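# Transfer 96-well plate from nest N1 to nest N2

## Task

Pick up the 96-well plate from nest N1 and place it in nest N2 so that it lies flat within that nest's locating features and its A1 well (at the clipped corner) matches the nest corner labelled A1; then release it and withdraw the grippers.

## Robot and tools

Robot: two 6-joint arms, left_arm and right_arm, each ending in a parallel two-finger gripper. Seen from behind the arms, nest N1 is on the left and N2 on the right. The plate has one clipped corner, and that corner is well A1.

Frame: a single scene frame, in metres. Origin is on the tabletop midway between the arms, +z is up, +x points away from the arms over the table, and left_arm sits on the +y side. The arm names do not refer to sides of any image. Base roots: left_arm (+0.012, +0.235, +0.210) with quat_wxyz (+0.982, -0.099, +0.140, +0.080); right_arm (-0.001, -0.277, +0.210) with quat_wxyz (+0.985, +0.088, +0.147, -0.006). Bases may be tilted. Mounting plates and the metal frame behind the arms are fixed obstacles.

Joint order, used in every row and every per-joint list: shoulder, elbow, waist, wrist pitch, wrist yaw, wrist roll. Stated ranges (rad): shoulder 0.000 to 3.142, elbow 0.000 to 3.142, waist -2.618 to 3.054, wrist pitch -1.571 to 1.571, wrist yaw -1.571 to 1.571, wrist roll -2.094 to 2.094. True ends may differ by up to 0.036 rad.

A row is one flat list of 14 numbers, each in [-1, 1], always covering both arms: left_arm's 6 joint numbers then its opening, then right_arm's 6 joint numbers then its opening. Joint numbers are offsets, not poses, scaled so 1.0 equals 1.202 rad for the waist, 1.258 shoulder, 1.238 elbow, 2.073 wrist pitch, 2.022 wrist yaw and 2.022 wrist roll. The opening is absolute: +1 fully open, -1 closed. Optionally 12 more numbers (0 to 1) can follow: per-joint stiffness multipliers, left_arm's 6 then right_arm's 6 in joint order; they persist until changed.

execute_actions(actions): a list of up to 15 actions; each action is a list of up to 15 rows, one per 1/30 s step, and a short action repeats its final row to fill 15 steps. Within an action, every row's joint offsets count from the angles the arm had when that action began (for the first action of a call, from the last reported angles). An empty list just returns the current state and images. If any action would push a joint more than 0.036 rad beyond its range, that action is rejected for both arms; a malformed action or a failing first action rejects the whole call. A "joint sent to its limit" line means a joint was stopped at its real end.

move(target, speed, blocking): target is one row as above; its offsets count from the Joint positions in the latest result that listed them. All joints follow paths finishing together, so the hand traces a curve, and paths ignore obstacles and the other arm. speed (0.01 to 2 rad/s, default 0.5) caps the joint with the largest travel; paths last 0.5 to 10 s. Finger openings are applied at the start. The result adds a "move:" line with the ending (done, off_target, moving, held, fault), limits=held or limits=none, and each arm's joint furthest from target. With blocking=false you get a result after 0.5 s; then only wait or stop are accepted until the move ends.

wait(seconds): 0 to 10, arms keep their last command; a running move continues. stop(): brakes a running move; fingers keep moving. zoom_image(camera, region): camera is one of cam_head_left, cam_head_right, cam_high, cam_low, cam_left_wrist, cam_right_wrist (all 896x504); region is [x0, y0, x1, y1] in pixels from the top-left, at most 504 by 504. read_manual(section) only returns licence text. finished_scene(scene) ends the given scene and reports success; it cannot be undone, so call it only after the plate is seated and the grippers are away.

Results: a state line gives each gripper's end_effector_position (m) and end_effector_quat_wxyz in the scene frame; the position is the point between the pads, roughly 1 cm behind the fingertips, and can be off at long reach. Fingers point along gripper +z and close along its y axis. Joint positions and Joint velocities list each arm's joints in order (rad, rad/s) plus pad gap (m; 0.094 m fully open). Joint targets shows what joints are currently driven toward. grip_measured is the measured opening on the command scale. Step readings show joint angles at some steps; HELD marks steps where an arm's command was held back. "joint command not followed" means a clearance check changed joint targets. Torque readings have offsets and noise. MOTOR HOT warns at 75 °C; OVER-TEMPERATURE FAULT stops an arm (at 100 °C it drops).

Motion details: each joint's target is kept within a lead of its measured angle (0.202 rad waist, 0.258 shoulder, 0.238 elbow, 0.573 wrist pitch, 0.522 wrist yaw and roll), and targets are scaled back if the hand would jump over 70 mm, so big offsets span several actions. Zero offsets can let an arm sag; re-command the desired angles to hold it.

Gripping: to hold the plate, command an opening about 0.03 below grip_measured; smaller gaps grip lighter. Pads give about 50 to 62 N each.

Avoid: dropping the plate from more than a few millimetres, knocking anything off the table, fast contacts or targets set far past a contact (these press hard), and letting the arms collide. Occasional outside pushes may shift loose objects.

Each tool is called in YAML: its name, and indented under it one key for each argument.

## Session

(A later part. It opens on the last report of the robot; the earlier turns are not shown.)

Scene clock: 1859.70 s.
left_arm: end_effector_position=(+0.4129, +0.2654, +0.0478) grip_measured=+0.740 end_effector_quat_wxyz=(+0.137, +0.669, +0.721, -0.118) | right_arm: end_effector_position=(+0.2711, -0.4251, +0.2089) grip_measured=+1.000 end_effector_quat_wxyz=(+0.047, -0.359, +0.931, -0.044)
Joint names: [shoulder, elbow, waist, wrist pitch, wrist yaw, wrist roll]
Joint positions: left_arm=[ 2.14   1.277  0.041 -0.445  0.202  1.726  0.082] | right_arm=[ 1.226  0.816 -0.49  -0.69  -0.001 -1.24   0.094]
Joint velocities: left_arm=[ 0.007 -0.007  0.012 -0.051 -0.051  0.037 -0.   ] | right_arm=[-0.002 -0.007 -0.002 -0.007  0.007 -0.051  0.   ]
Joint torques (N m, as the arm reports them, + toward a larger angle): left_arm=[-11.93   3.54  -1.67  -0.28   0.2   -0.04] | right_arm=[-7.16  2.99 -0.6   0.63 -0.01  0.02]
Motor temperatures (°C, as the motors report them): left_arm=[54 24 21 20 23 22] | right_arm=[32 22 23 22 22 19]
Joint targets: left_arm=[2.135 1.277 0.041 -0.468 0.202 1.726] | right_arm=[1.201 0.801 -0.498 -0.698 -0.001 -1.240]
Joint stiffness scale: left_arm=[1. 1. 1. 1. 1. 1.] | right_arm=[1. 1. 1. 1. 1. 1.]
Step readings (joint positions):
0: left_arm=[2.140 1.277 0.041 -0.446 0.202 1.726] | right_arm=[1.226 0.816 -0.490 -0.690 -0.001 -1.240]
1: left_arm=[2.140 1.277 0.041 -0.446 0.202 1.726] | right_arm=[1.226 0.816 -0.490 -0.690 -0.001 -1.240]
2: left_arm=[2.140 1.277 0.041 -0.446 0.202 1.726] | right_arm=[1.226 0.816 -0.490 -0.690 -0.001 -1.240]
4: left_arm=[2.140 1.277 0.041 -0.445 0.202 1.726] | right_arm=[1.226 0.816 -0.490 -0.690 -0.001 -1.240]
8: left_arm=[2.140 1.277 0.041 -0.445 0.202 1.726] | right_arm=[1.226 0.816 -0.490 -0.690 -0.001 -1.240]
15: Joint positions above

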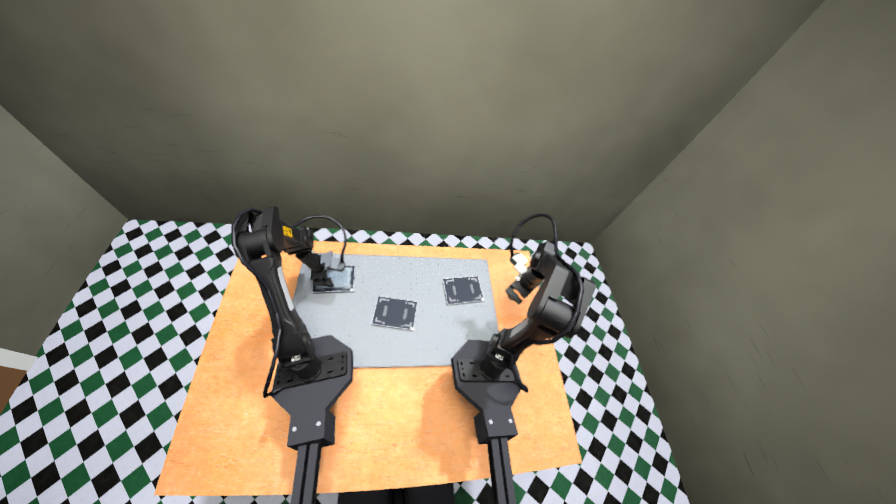

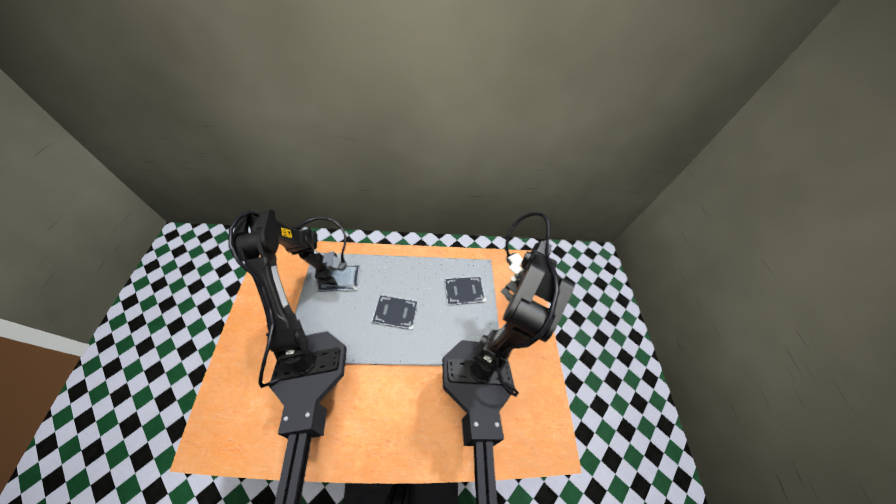

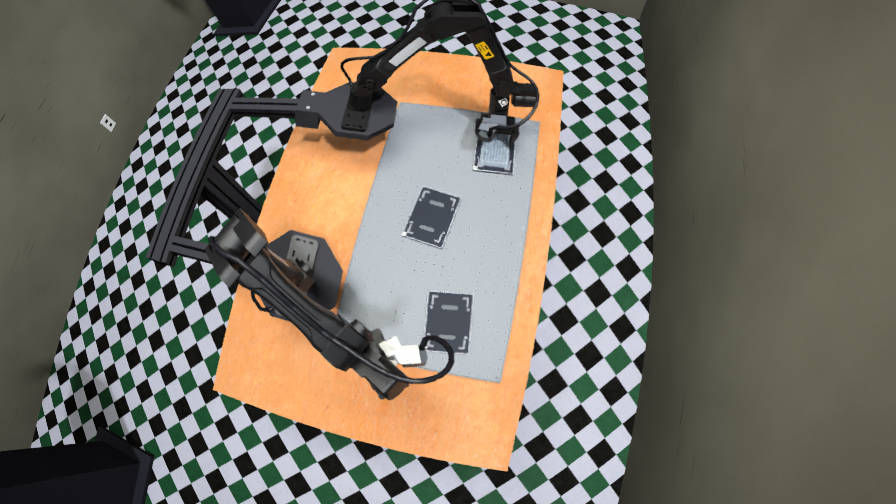

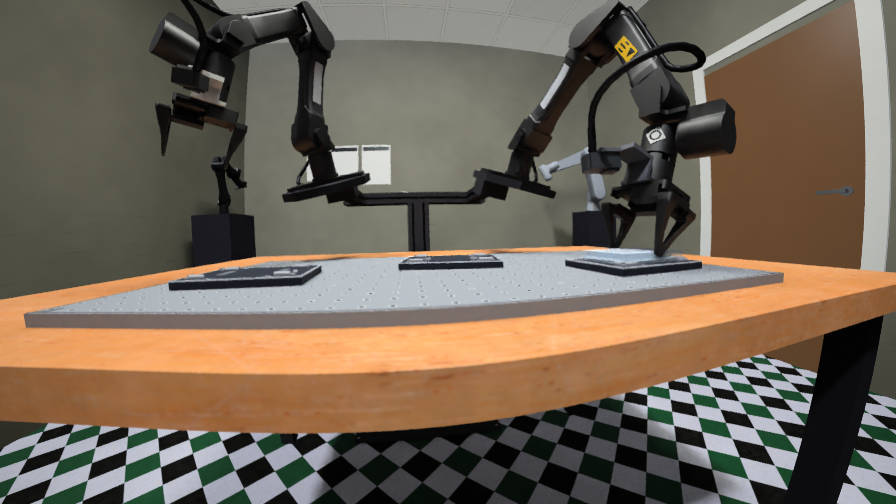

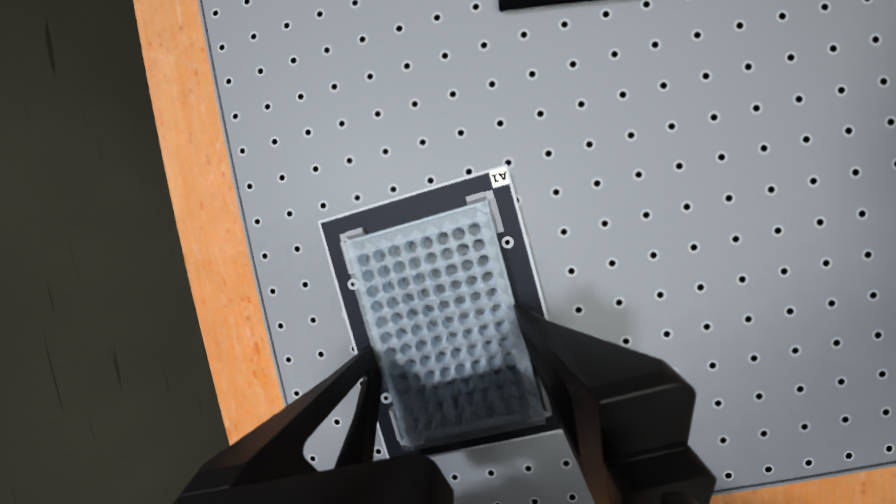

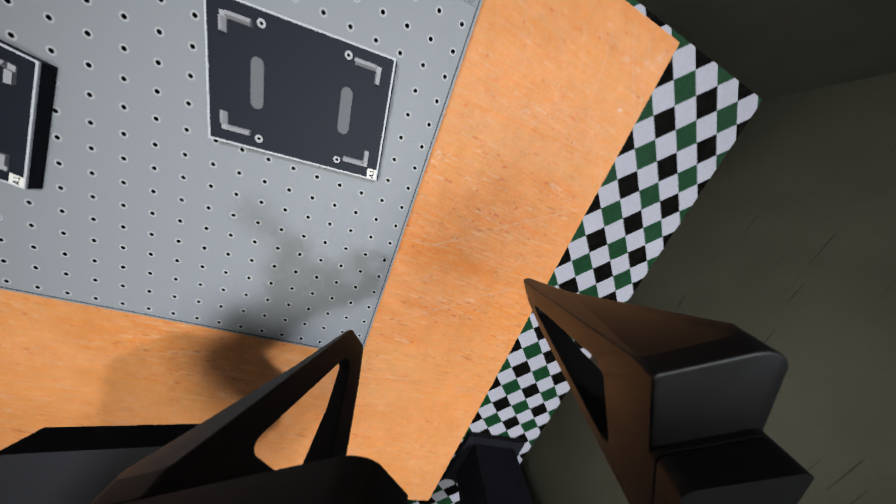

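execute_actions:
  actions: []

Scene clock: 1874.70 s.
left_arm: end_effector_position=(+0.4129, +0.2654, +0.0478) grip_measured=+0.740 end_effector_quat_wxyz=(+0.137, +0.669, +0.721, -0.118) | right_arm: end_effector_position=(+0.2711, -0.4251, +0.2089) grip_measured=+1.000 end_effector_quat_wxyz=(+0.047, -0.359, +0.931, -0.044)
Joint names: [shoulder, elbow, waist, wrist pitch, wrist yaw, wrist roll]
Joint positions: left_arm=[ 2.14   1.277  0.041 -0.445  0.202  1.726  0.082] | right_arm=[ 1.226  0.816 -0.49  -0.69  -0.001 -1.24   0.094]
Joint velocities: left_arm=[ 0.007  0.002  0.007 -0.022  0.022  0.022 -0.   ] | right_arm=[-0.007 -0.007  0.017 -0.051 -0.037 -0.066  0.   ]
Joint torques (N m, as the arm reports them, + toward a larger angle): left_arm=[-11.93   3.54  -1.66  -0.28   0.2   -0.04] | right_arm=[-7.17  2.98 -0.58  0.64  0.    0.01]
Motor temperatures (°C, as the motors report them): left_arm=[54 24 21 20 23 22] | right_arm=[32 22 23 22 22 19]
Joint targets: left_arm=[2.135 1.277 0.041 -0.468 0.202 1.726] | right_arm=[1.201 0.801 -0.498 -0.698 -0.001 -1.240]
Joint stiffness scale: left_arm=[1. 1. 1. 1. 1. 1.] | right_arm=[1. 1. 1. 1. 1. 1.]

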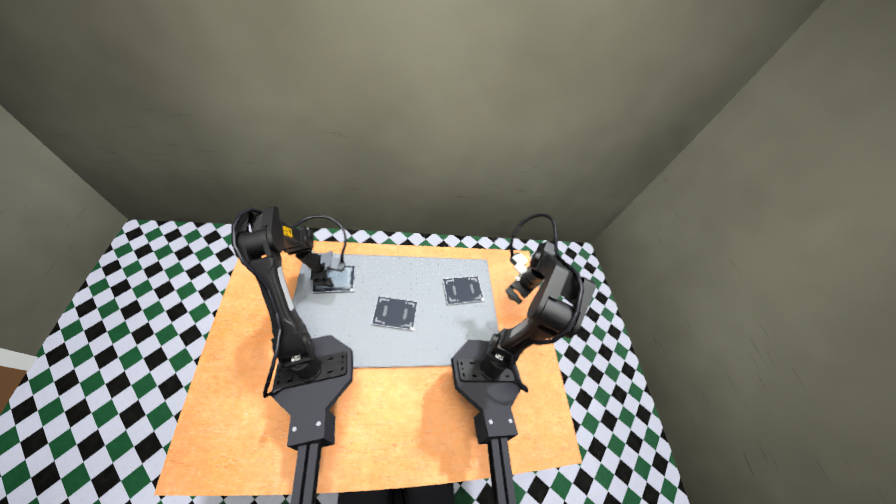

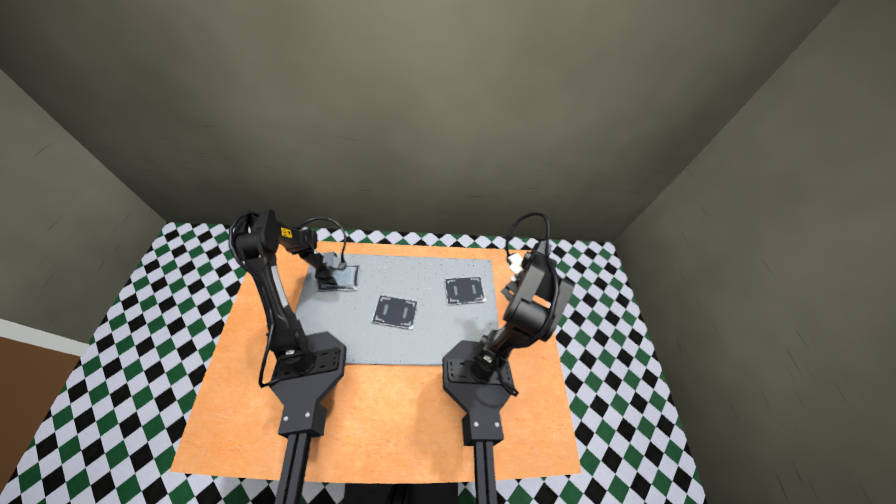

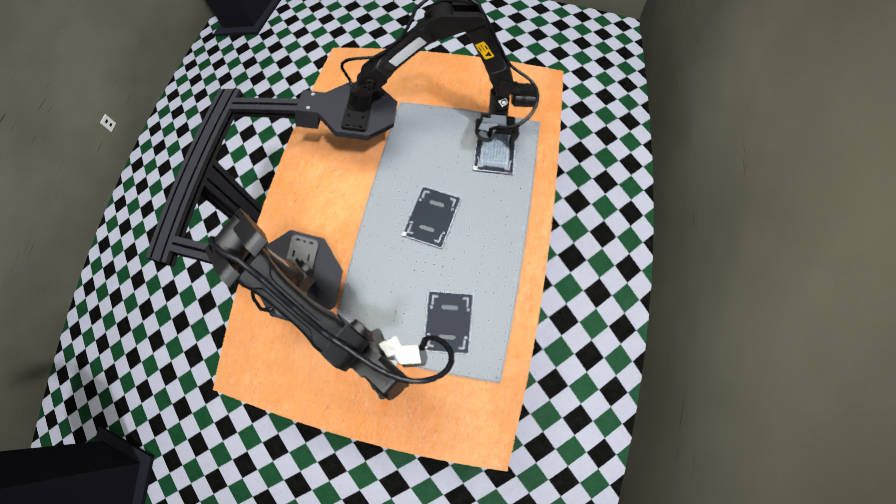

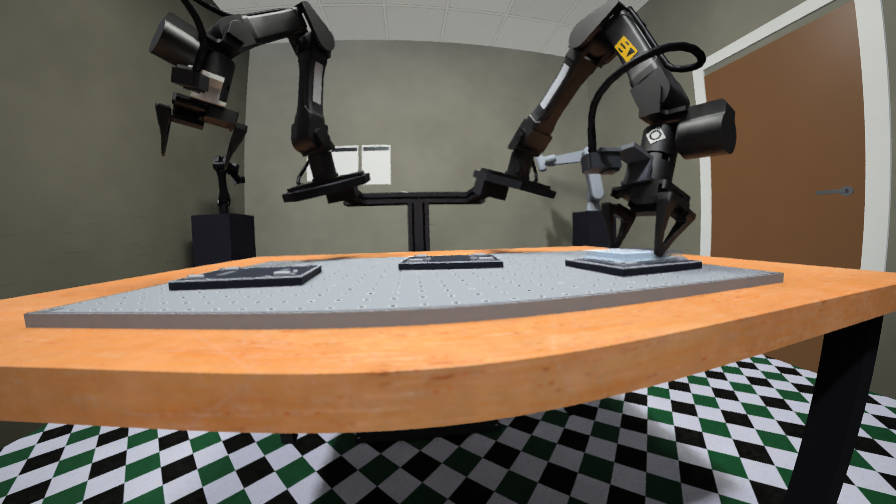

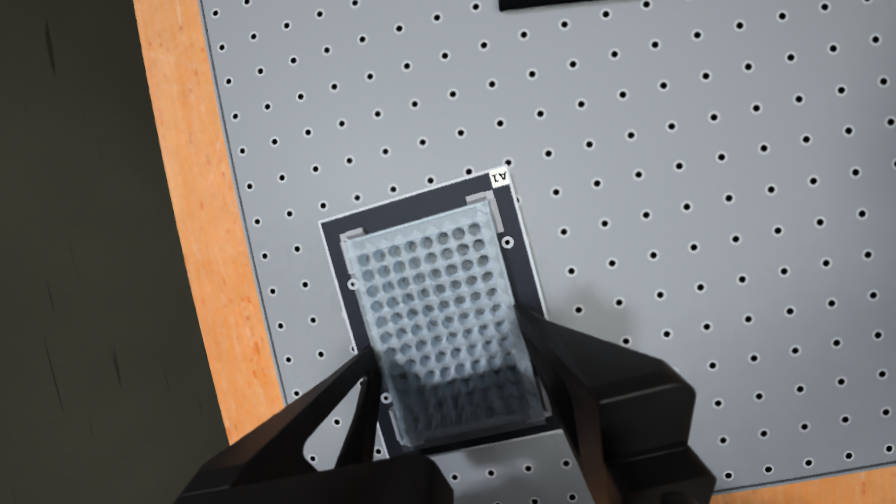

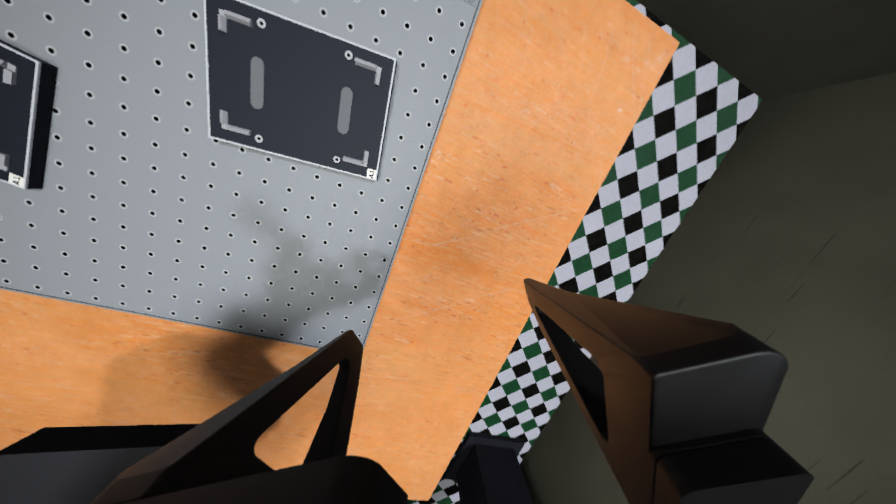

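zoom_image:
  camera: "cam_left_wrist"
  region: [300, 140, 580, 340]

zoom_image:
  camera: "cam_low"
  region: [550, 220, 720, 290]

Region (300, 140, 580, 340) of cam_left_wrist's 896x504 image, scaled by 1.800, with more detail than that image has; it fills the top 360 rows of this view, and the rest is white.

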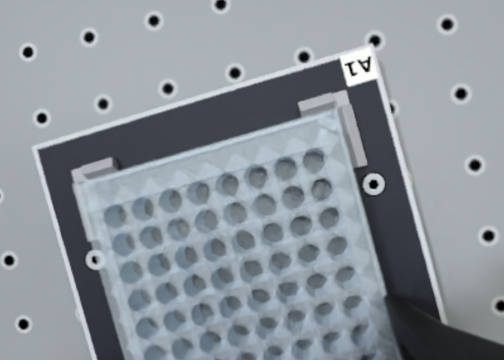

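Region (550, 220, 720, 290) of cam_low's 896x504 image, scaled by 2.965, with more detail than that image has; it fills the top 208 rows of this view, and the rest is white.

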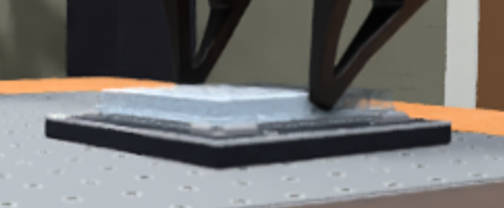

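execute_actions:
  actions:
    - [[-0.004,0,0,-0.011,0,0,0.72,-0.02,-0.012,-0.007,-0.004,0,0,1]]
    - [[0,0,0,0,0,0,0.71,0,0,0,0,0,0,1]]

Scene clock: 1882.33 s.
left_arm: end_effector_position=(+0.4132, +0.2655, +0.0477) grip_measured=+0.727 end_effector_quat_wxyz=(+0.138, +0.669, +0.721, -0.118) | right_arm: end_effector_position=(+0.2711, -0.4251, +0.2089) grip_measured=+1.000 end_effector_quat_wxyz=(+0.047, -0.359, +0.931, -0.044)
Joint names: [shoulder, elbow, waist, wrist pitch, wrist yaw, wrist roll]
Joint positions: left_arm=[ 2.14   1.277  0.041 -0.444  0.202  1.726  0.081] | right_arm=[ 1.226  0.816 -0.49  -0.69  -0.001 -1.24   0.094]
Joint velocities: left_arm=[-0.002  0.007  0.002 -0.051  0.007 -0.037  0.   ] | right_arm=[-0.012  0.017  0.022 -0.022  0.007  0.022  0.   ]
Joint torques (N m, as the arm reports them, + toward a larger angle): left_arm=[-11.5    3.55  -1.66  -0.08   0.2   -0.04] | right_arm=[-5.26  4.03 -0.02  0.73  0.    0.02]
Motor temperatures (°C, as the motors report them): left_arm=[54 24 21 20 23 22] | right_arm=[32 22 23 22 22 19]
Joint targets: left_arm=[2.140 1.277 0.041 -0.445 0.202 1.726] | right_arm=[1.226 0.816 -0.490 -0.690 -0.001 -1.240]
Joint stiffness scale: left_arm=[1. 1. 1. 1. 1. 1.] | right_arm=[1. 1. 1. 1. 1. 1.]
Step readings (joint positions; steps 1 to 15: 1st action; 16 to 30: 2nd action):
0: left_arm=[2.140 1.277 0.041 -0.445 0.202 1.726] | right_arm=[1.226 0.816 -0.490 -0.690 -0.001 -1.240]
1: left_arm=[2.140 1.277 0.041 -0.445 0.202 1.726] | right_arm=[1.226 0.816 -0.490 -0.690 -0.001 -1.240]
2: left_arm=[2.140 1.277 0.041 -0.445 0.202 1.726] | right_arm=[1.226 0.816 -0.490 -0.690 -0.001 -1.240]
4: left_arm=[2.140 1.277 0.041 -0.445 0.202 1.726] | right_arm=[1.226 0.816 -0.490 -0.690 -0.001 -1.240]
8: left_arm=[2.140 1.277 0.041 -0.445 0.202 1.726] | right_arm=[1.226 0.816 -0.490 -0.690 -0.001 -1.240]
15: left_arm=[2.140 1.277 0.041 -0.445 0.202 1.726] | right_arm=[1.226 0.816 -0.490 -0.690 -0.001 -1.240]
16: left_arm=[2.140 1.277 0.041 -0.444 0.202 1.726] | right_arm=[1.226 0.816 -0.490 -0.690 -0.001 -1.240]
17: left_arm=[2.140 1.277 0.041 -0.444 0.202 1.726] | right_arm=[1.226 0.816 -0.490 -0.690 -0.001 -1.240]
19: left_arm=[2.140 1.277 0.041 -0.444 0.202 1.726] | right_arm=[1.226 0.816 -0.490 -0.690 -0.001 -1.240]
23: left_arm=[2.140 1.277 0.041 -0.444 0.202 1.726] | right_arm=[1.226 0.816 -0.490 -0.690 -0.001 -1.240]
30: Joint positions above

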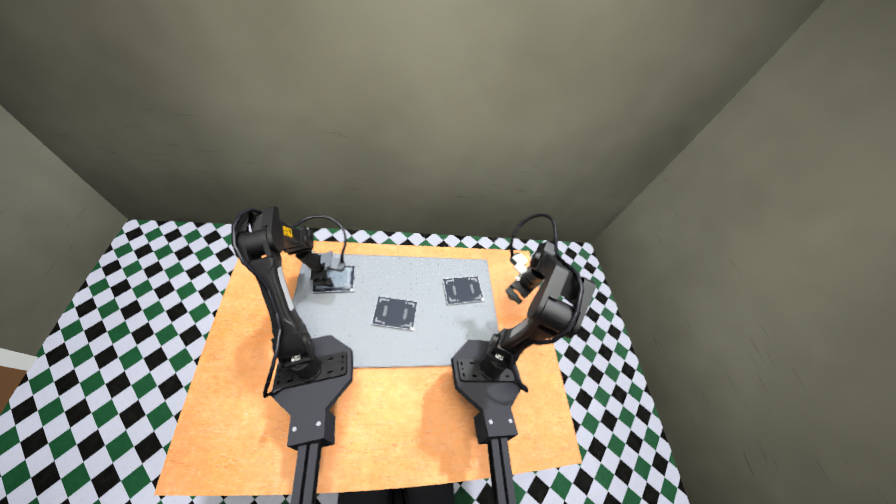

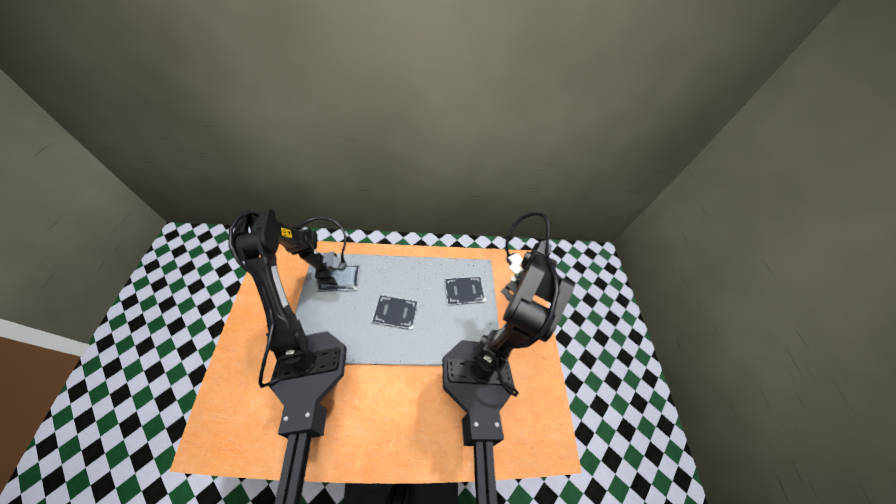

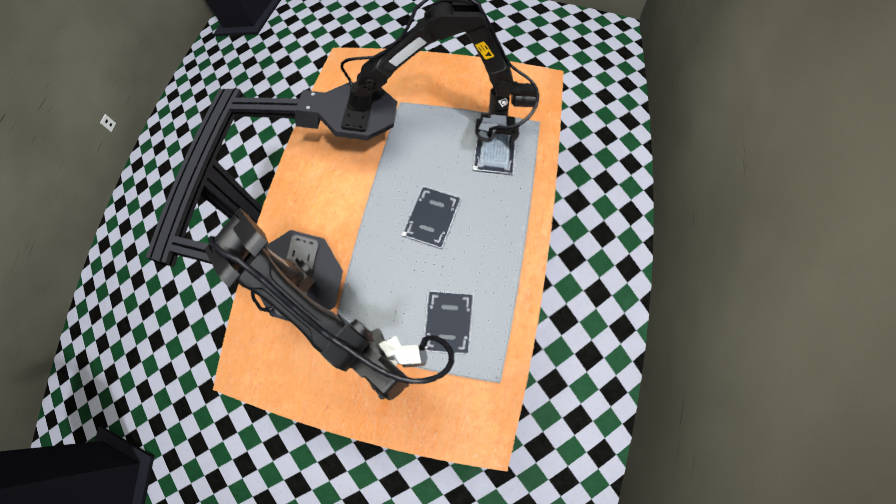

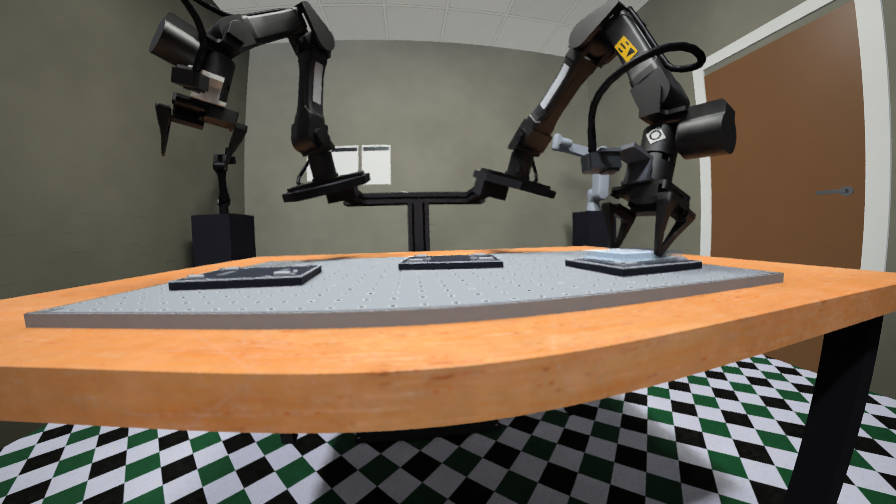

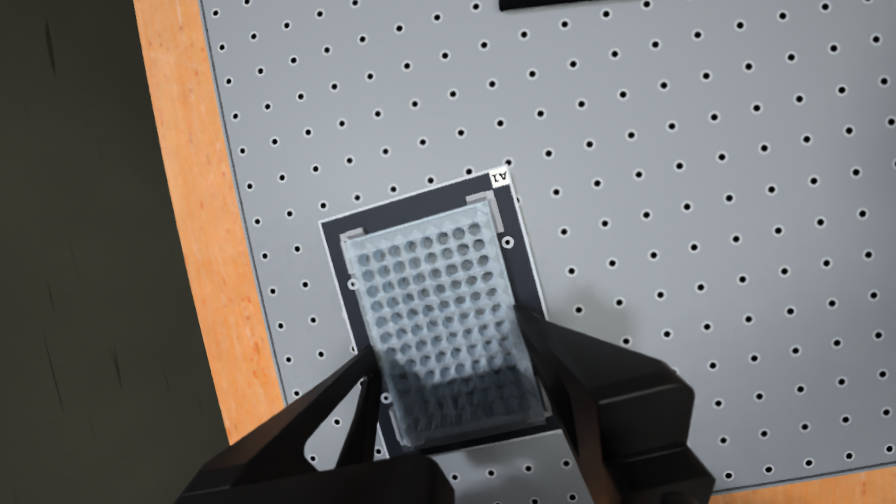

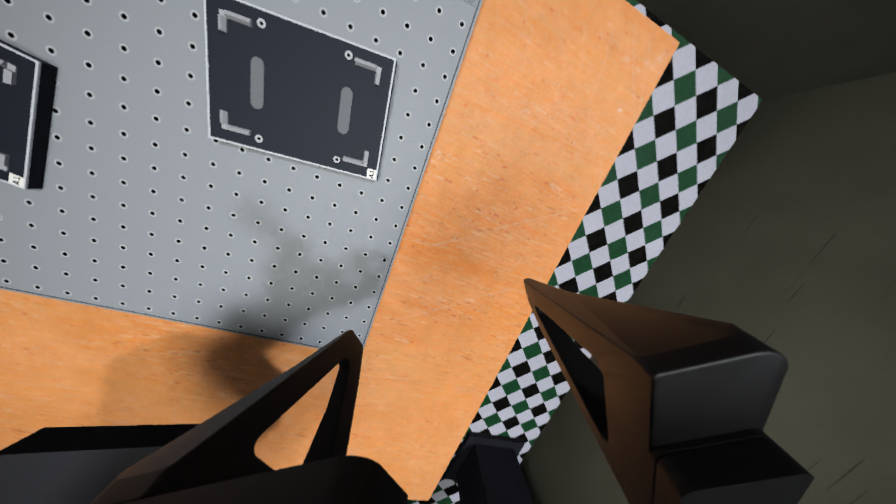

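execute_actions:
  actions:
    - [[-0.004,0,0,-0.012,0,0,0.70,-0.02,-0.012,-0.007,-0.004,0,0,1],[-0.004,0,0,-0.013,0,0,0.70,-0.02,-0.012,-0.007,-0.004,0,0,1],[-0.004,0,0,-0.014,0,0,0.70,-0.02,-0.012,-0.007,-0.004,0,0,1],[-0.004,0,0,-0.015,0,0,0.70,-0.02,-0.012,-0.007,-0.004,0,0,1],[-0.004,0,0,-0.016,0,0,0.70,-0.02,-0.012,-0.007,-0.004,0,0,1],[-0.004,0,0,-0.016,0,0,0.70,-0.02,-0.012,-0.007,-0.004,0,0,1]]

zoom_image:
  camera: "cam_left_wrist"
  region: [300, 140, 580, 340]

Scene clock: 1892.20 s.
left_arm: end_effector_position=(+0.4132, +0.2655, +0.0477) grip_measured=+0.719 end_effector_quat_wxyz=(+0.138, +0.669, +0.721, -0.118) | right_arm: end_effector_position=(+0.2711, -0.4251, +0.2089) grip_measured=+1.000 end_effector_quat_wxyz=(+0.047, -0.359, +0.931, -0.044)
Joint names: [shoulder, elbow, waist, wrist pitch, wrist yaw, wrist roll]
Joint positions: left_arm=[ 2.14   1.277  0.041 -0.444  0.202  1.726  0.081] | right_arm=[ 1.226  0.816 -0.49  -0.69  -0.001 -1.24   0.094]
Joint velocities: left_arm=[-0.002  0.012 -0.007 -0.051  0.007 -0.022  0.   ] | right_arm=[ 0.007  0.007 -0.007  0.051  0.022 -0.022  0.   ]
Joint torques (N m, as the arm reports them, + toward a larger angle): left_arm=[-11.92   3.54  -1.66  -0.37   0.21  -0.04] | right_arm=[-7.17  3.03 -0.62  0.63 -0.02  0.03]
Motor temperatures (°C, as the motors report them): left_arm=[54 24 21 20 23 22] | right_arm=[31 23 23 22 22 19]
Joint targets: left_arm=[2.135 1.277 0.041 -0.477 0.202 1.726] | right_arm=[1.201 0.801 -0.498 -0.698 -0.001 -1.240]
Joint stiffness scale: left_arm=[1. 1. 1. 1. 1. 1.] | right_arm=[1. 1. 1. 1. 1. 1.]
Step readings (joint positions):
0: left_arm=[2.140 1.277 0.041 -0.444 0.202 1.726] | right_arm=[1.226 0.816 -0.490 -0.690 -0.001 -1.240]
1: left_arm=[2.140 1.277 0.041 -0.444 0.202 1.726] | right_arm=[1.226 0.816 -0.490 -0.690 -0.001 -1.240]
2: left_arm=[2.140 1.277 0.041 -0.444 0.202 1.726] | right_arm=[1.226 0.816 -0.490 -0.690 -0.001 -1.240]
4: left_arm=[2.140 1.277 0.041 -0.444 0.202 1.726] | right_arm=[1.226 0.816 -0.490 -0.690 -0.001 -1.240]
8: left_arm=[2.140 1.277 0.041 -0.444 0.202 1.726] | right_arm=[1.226 0.816 -0.490 -0.690 -0.001 -1.240]
15: Joint positions above

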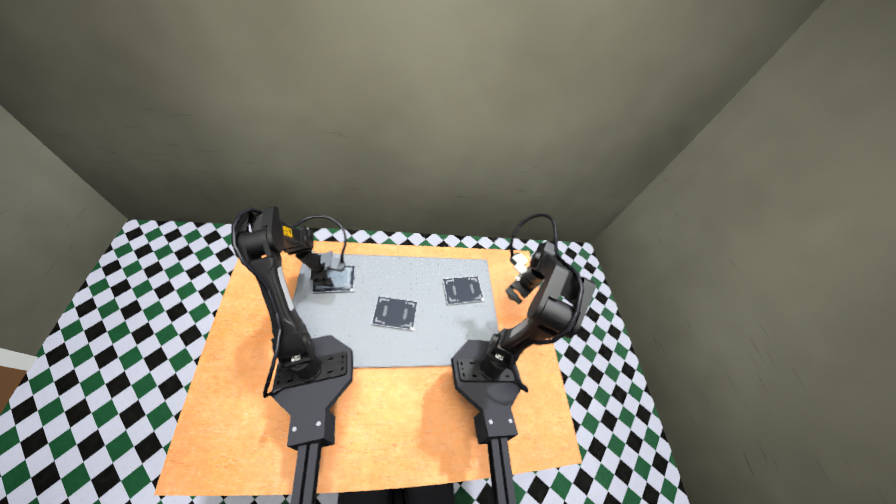

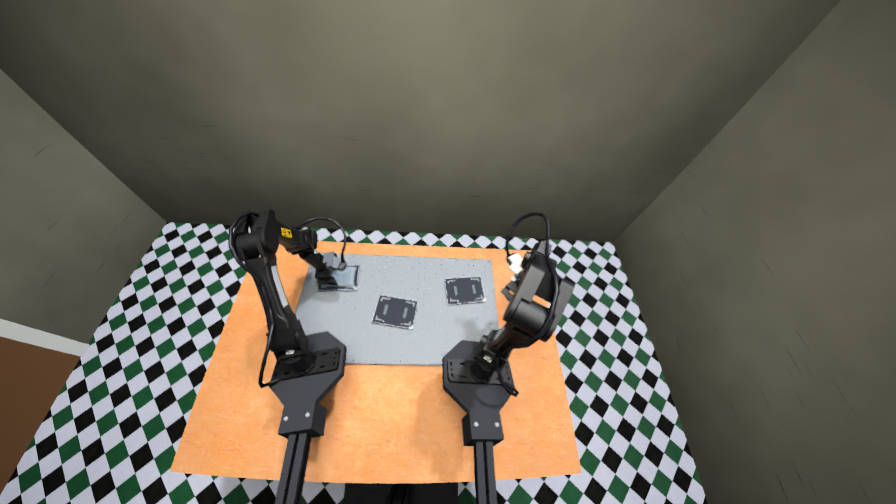

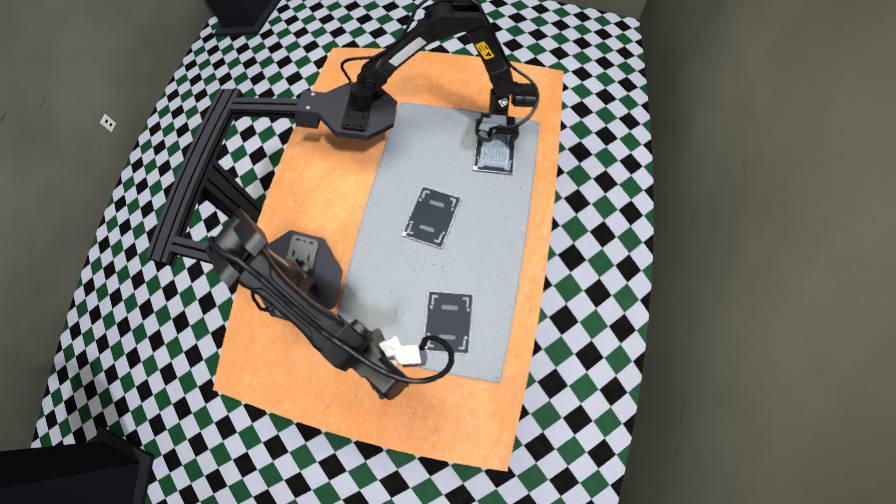

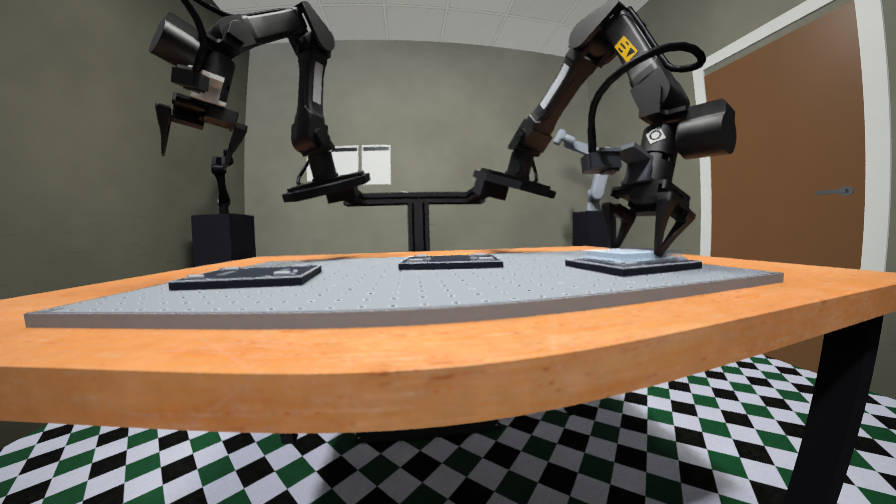

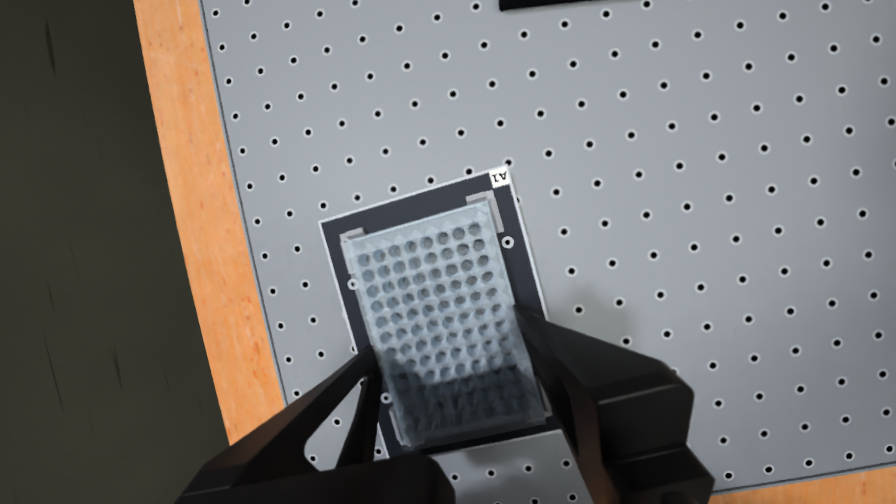

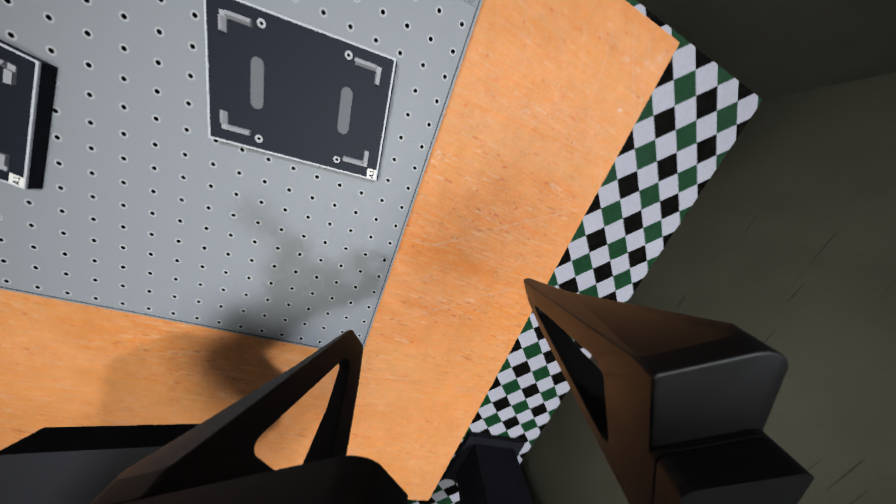

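Region (300, 140, 580, 340) of cam_left_wrist's 896x504 image, scaled by 1.800, with more detail than that image has; it fills the top 360 rows of this view, and the rest is white.

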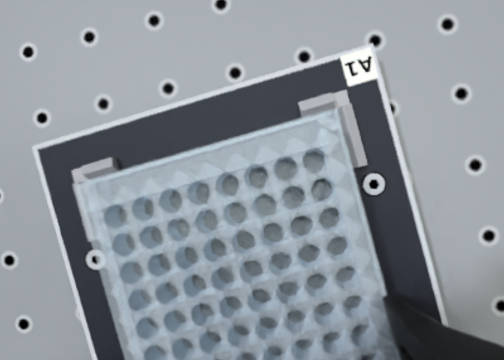

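execute_actions:
  actions:
    - [[-0.002,0,0,-0.014,0,0,0.69,-0.02,-0.012,-0.007,-0.004,0,0,1],[0.002,0,0,-0.014,0,0,0.69,-0.02,-0.012,-0.007,-0.004,0,0,1],[0.006,0,0,-0.014,0,0,0.69,-0.02,-0.012,-0.007,-0.004,0,0,1],[0.010,0,0,-0.014,0,0,0.69,-0.02,-0.012,-0.007,-0.004,0,0,1],[0.014,0,0,-0.014,0,0,0.69,-0.02,-0.012,-0.007,-0.004,0,0,1],[0.018,0,0,-0.014,0,0,0.69,-0.02,-0.012,-0.007,-0.004,0,0,1],[0.020,0,0,-0.014,0,0,0.69,-0.02,-0.012,-0.007,-0.004,0,0,1]]

zoom_image:
  camera: "cam_left_wrist"
  region: [300, 140, 580, 340]

Scene clock: 1915.43 s.
left_arm: end_effector_position=(+0.4129, +0.2654, +0.0474) grip_measured=+0.718 end_effector_quat_wxyz=(+0.137, +0.669, +0.721, -0.118) | right_arm: end_effector_position=(+0.2711, -0.4251, +0.2089) grip_measured=+1.000 end_effector_quat_wxyz=(+0.047, -0.359, +0.931, -0.044)
Joint names: [shoulder, elbow, waist, wrist pitch, wrist yaw, wrist roll]
Joint positions: left_arm=[ 2.141  1.277  0.041 -0.444  0.202  1.726  0.081] | right_arm=[ 1.226  0.816 -0.49  -0.69  -0.001 -1.24   0.094]
Joint velocities: left_arm=[-0.002 -0.007 -0.012  0.007  0.037  0.007  0.   ] | right_arm=[ 0.007  0.002 -0.017 -0.037 -0.066 -0.051  0.   ]
Joint torques (N m, as the arm reports them, + toward a larger angle): left_arm=[-9.5   3.54 -1.68 -0.34  0.21 -0.04] | right_arm=[-7.19  3.02 -0.58  0.64 -0.02  0.01]
Motor temperatures (°C, as the motors report them): left_arm=[54 24 21 20 23 22] | right_arm=[32 23 23 22 22 19]
Joint targets: left_arm=[2.165 1.277 0.041 -0.473 0.202 1.726] | right_arm=[1.201 0.801 -0.498 -0.698 -0.001 -1.240]
Joint stiffness scale: left_arm=[1. 1. 1. 1. 1. 1.] | right_arm=[1. 1. 1. 1. 1. 1.]
Step readings (joint positions):
0: left_arm=[2.140 1.277 0.041 -0.444 0.202 1.726] | right_arm=[1.226 0.816 -0.490 -0.690 -0.001 -1.240]
1: left_arm=[2.140 1.277 0.041 -0.444 0.202 1.726] | right_arm=[1.226 0.816 -0.490 -0.690 -0.001 -1.240]
2: left_arm=[2.140 1.277 0.041 -0.444 0.202 1.726] | right_arm=[1.226 0.816 -0.490 -0.690 -0.001 -1.240]
4: left_arm=[2.140 1.277 0.041 -0.444 0.202 1.726] | right_arm=[1.226 0.816 -0.490 -0.690 -0.001 -1.240]
8: left_arm=[2.141 1.277 0.041 -0.444 0.202 1.726] | right_arm=[1.226 0.816 -0.490 -0.690 -0.001 -1.240]
15: Joint positions above

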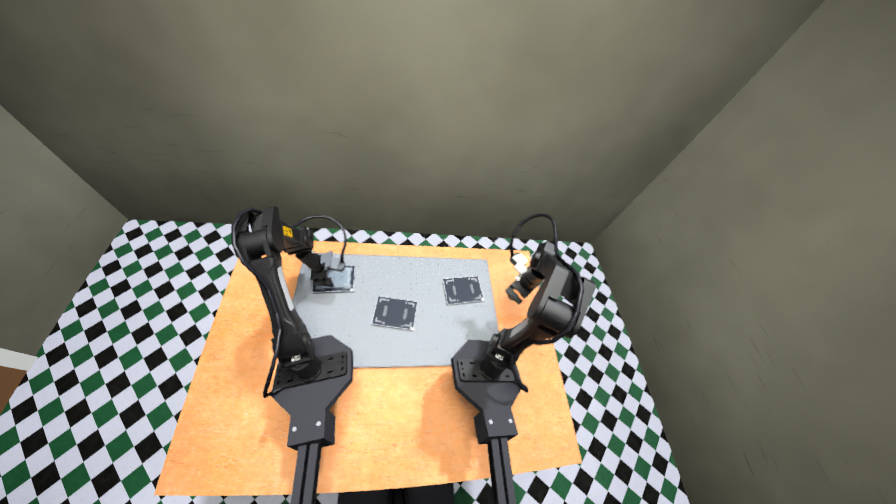

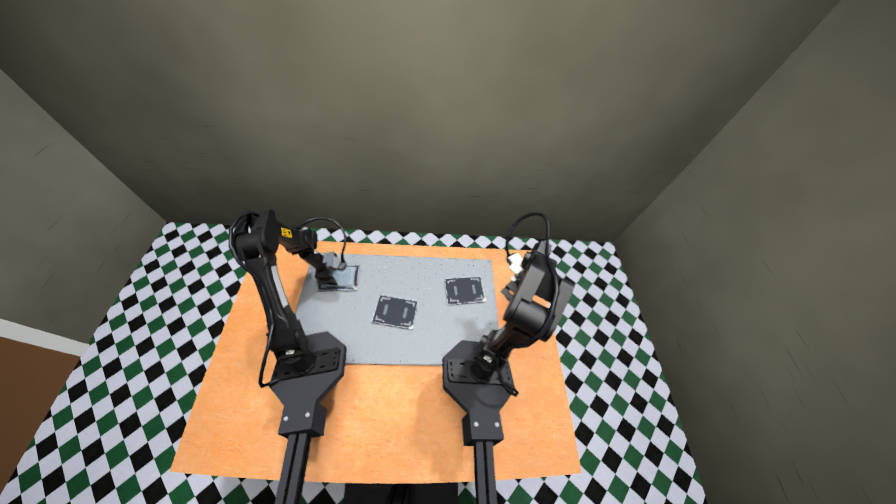

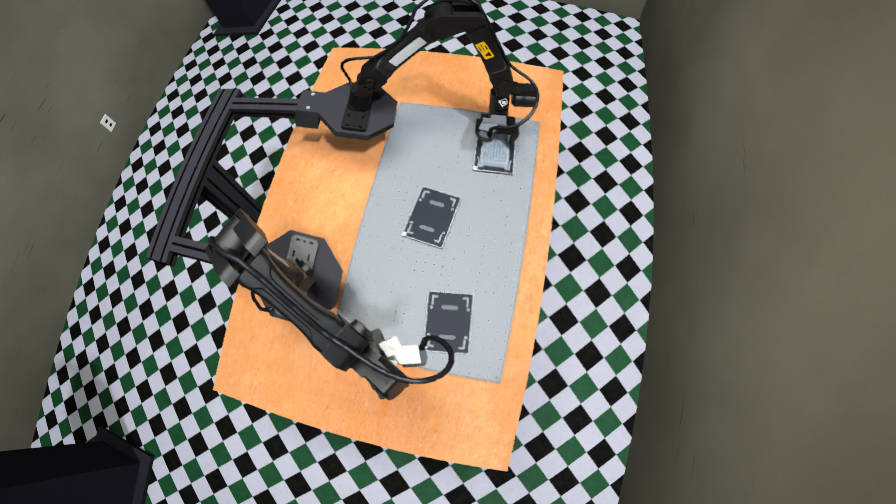

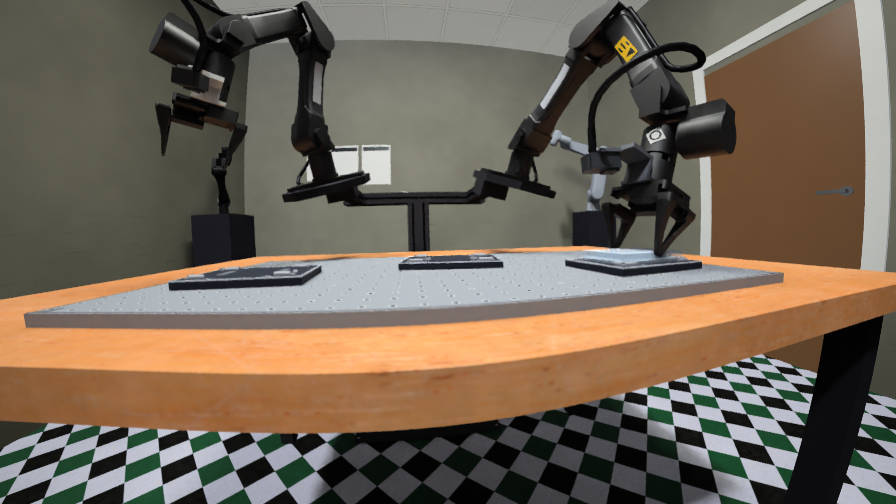

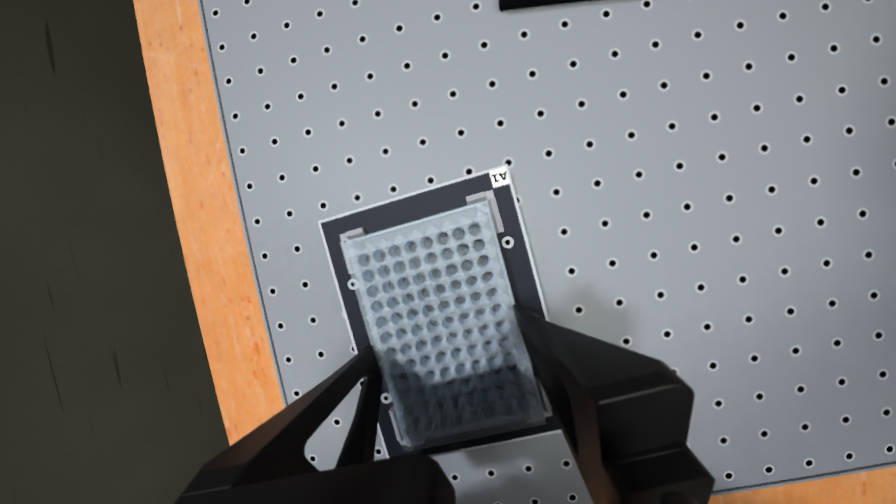

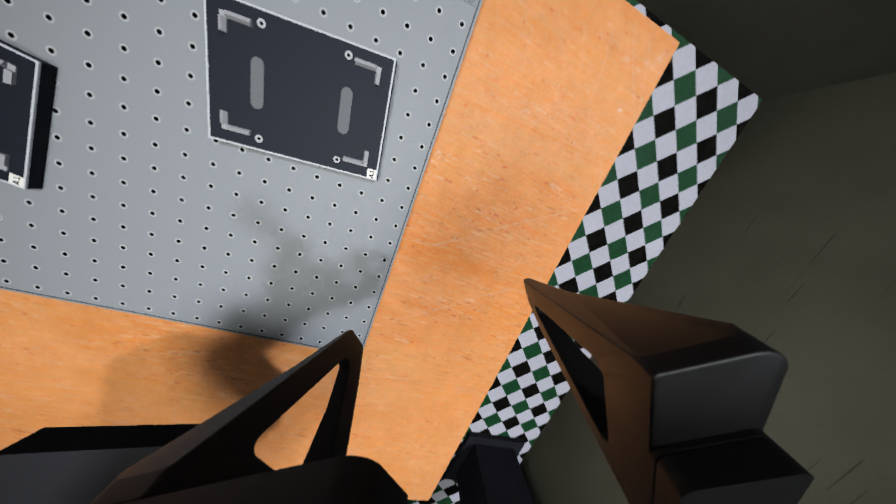

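Region (300, 140, 580, 340) of cam_left_wrist's 896x504 image, scaled by 1.800, with more detail than that image has; it fills the top 360 rows of this view, and the rest is white.

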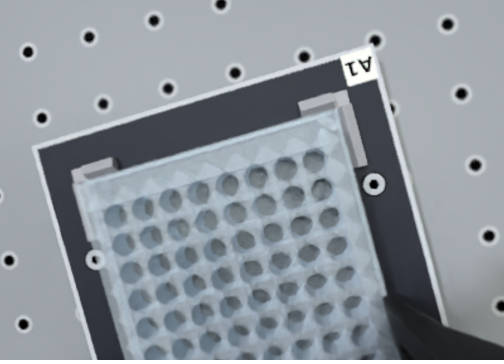

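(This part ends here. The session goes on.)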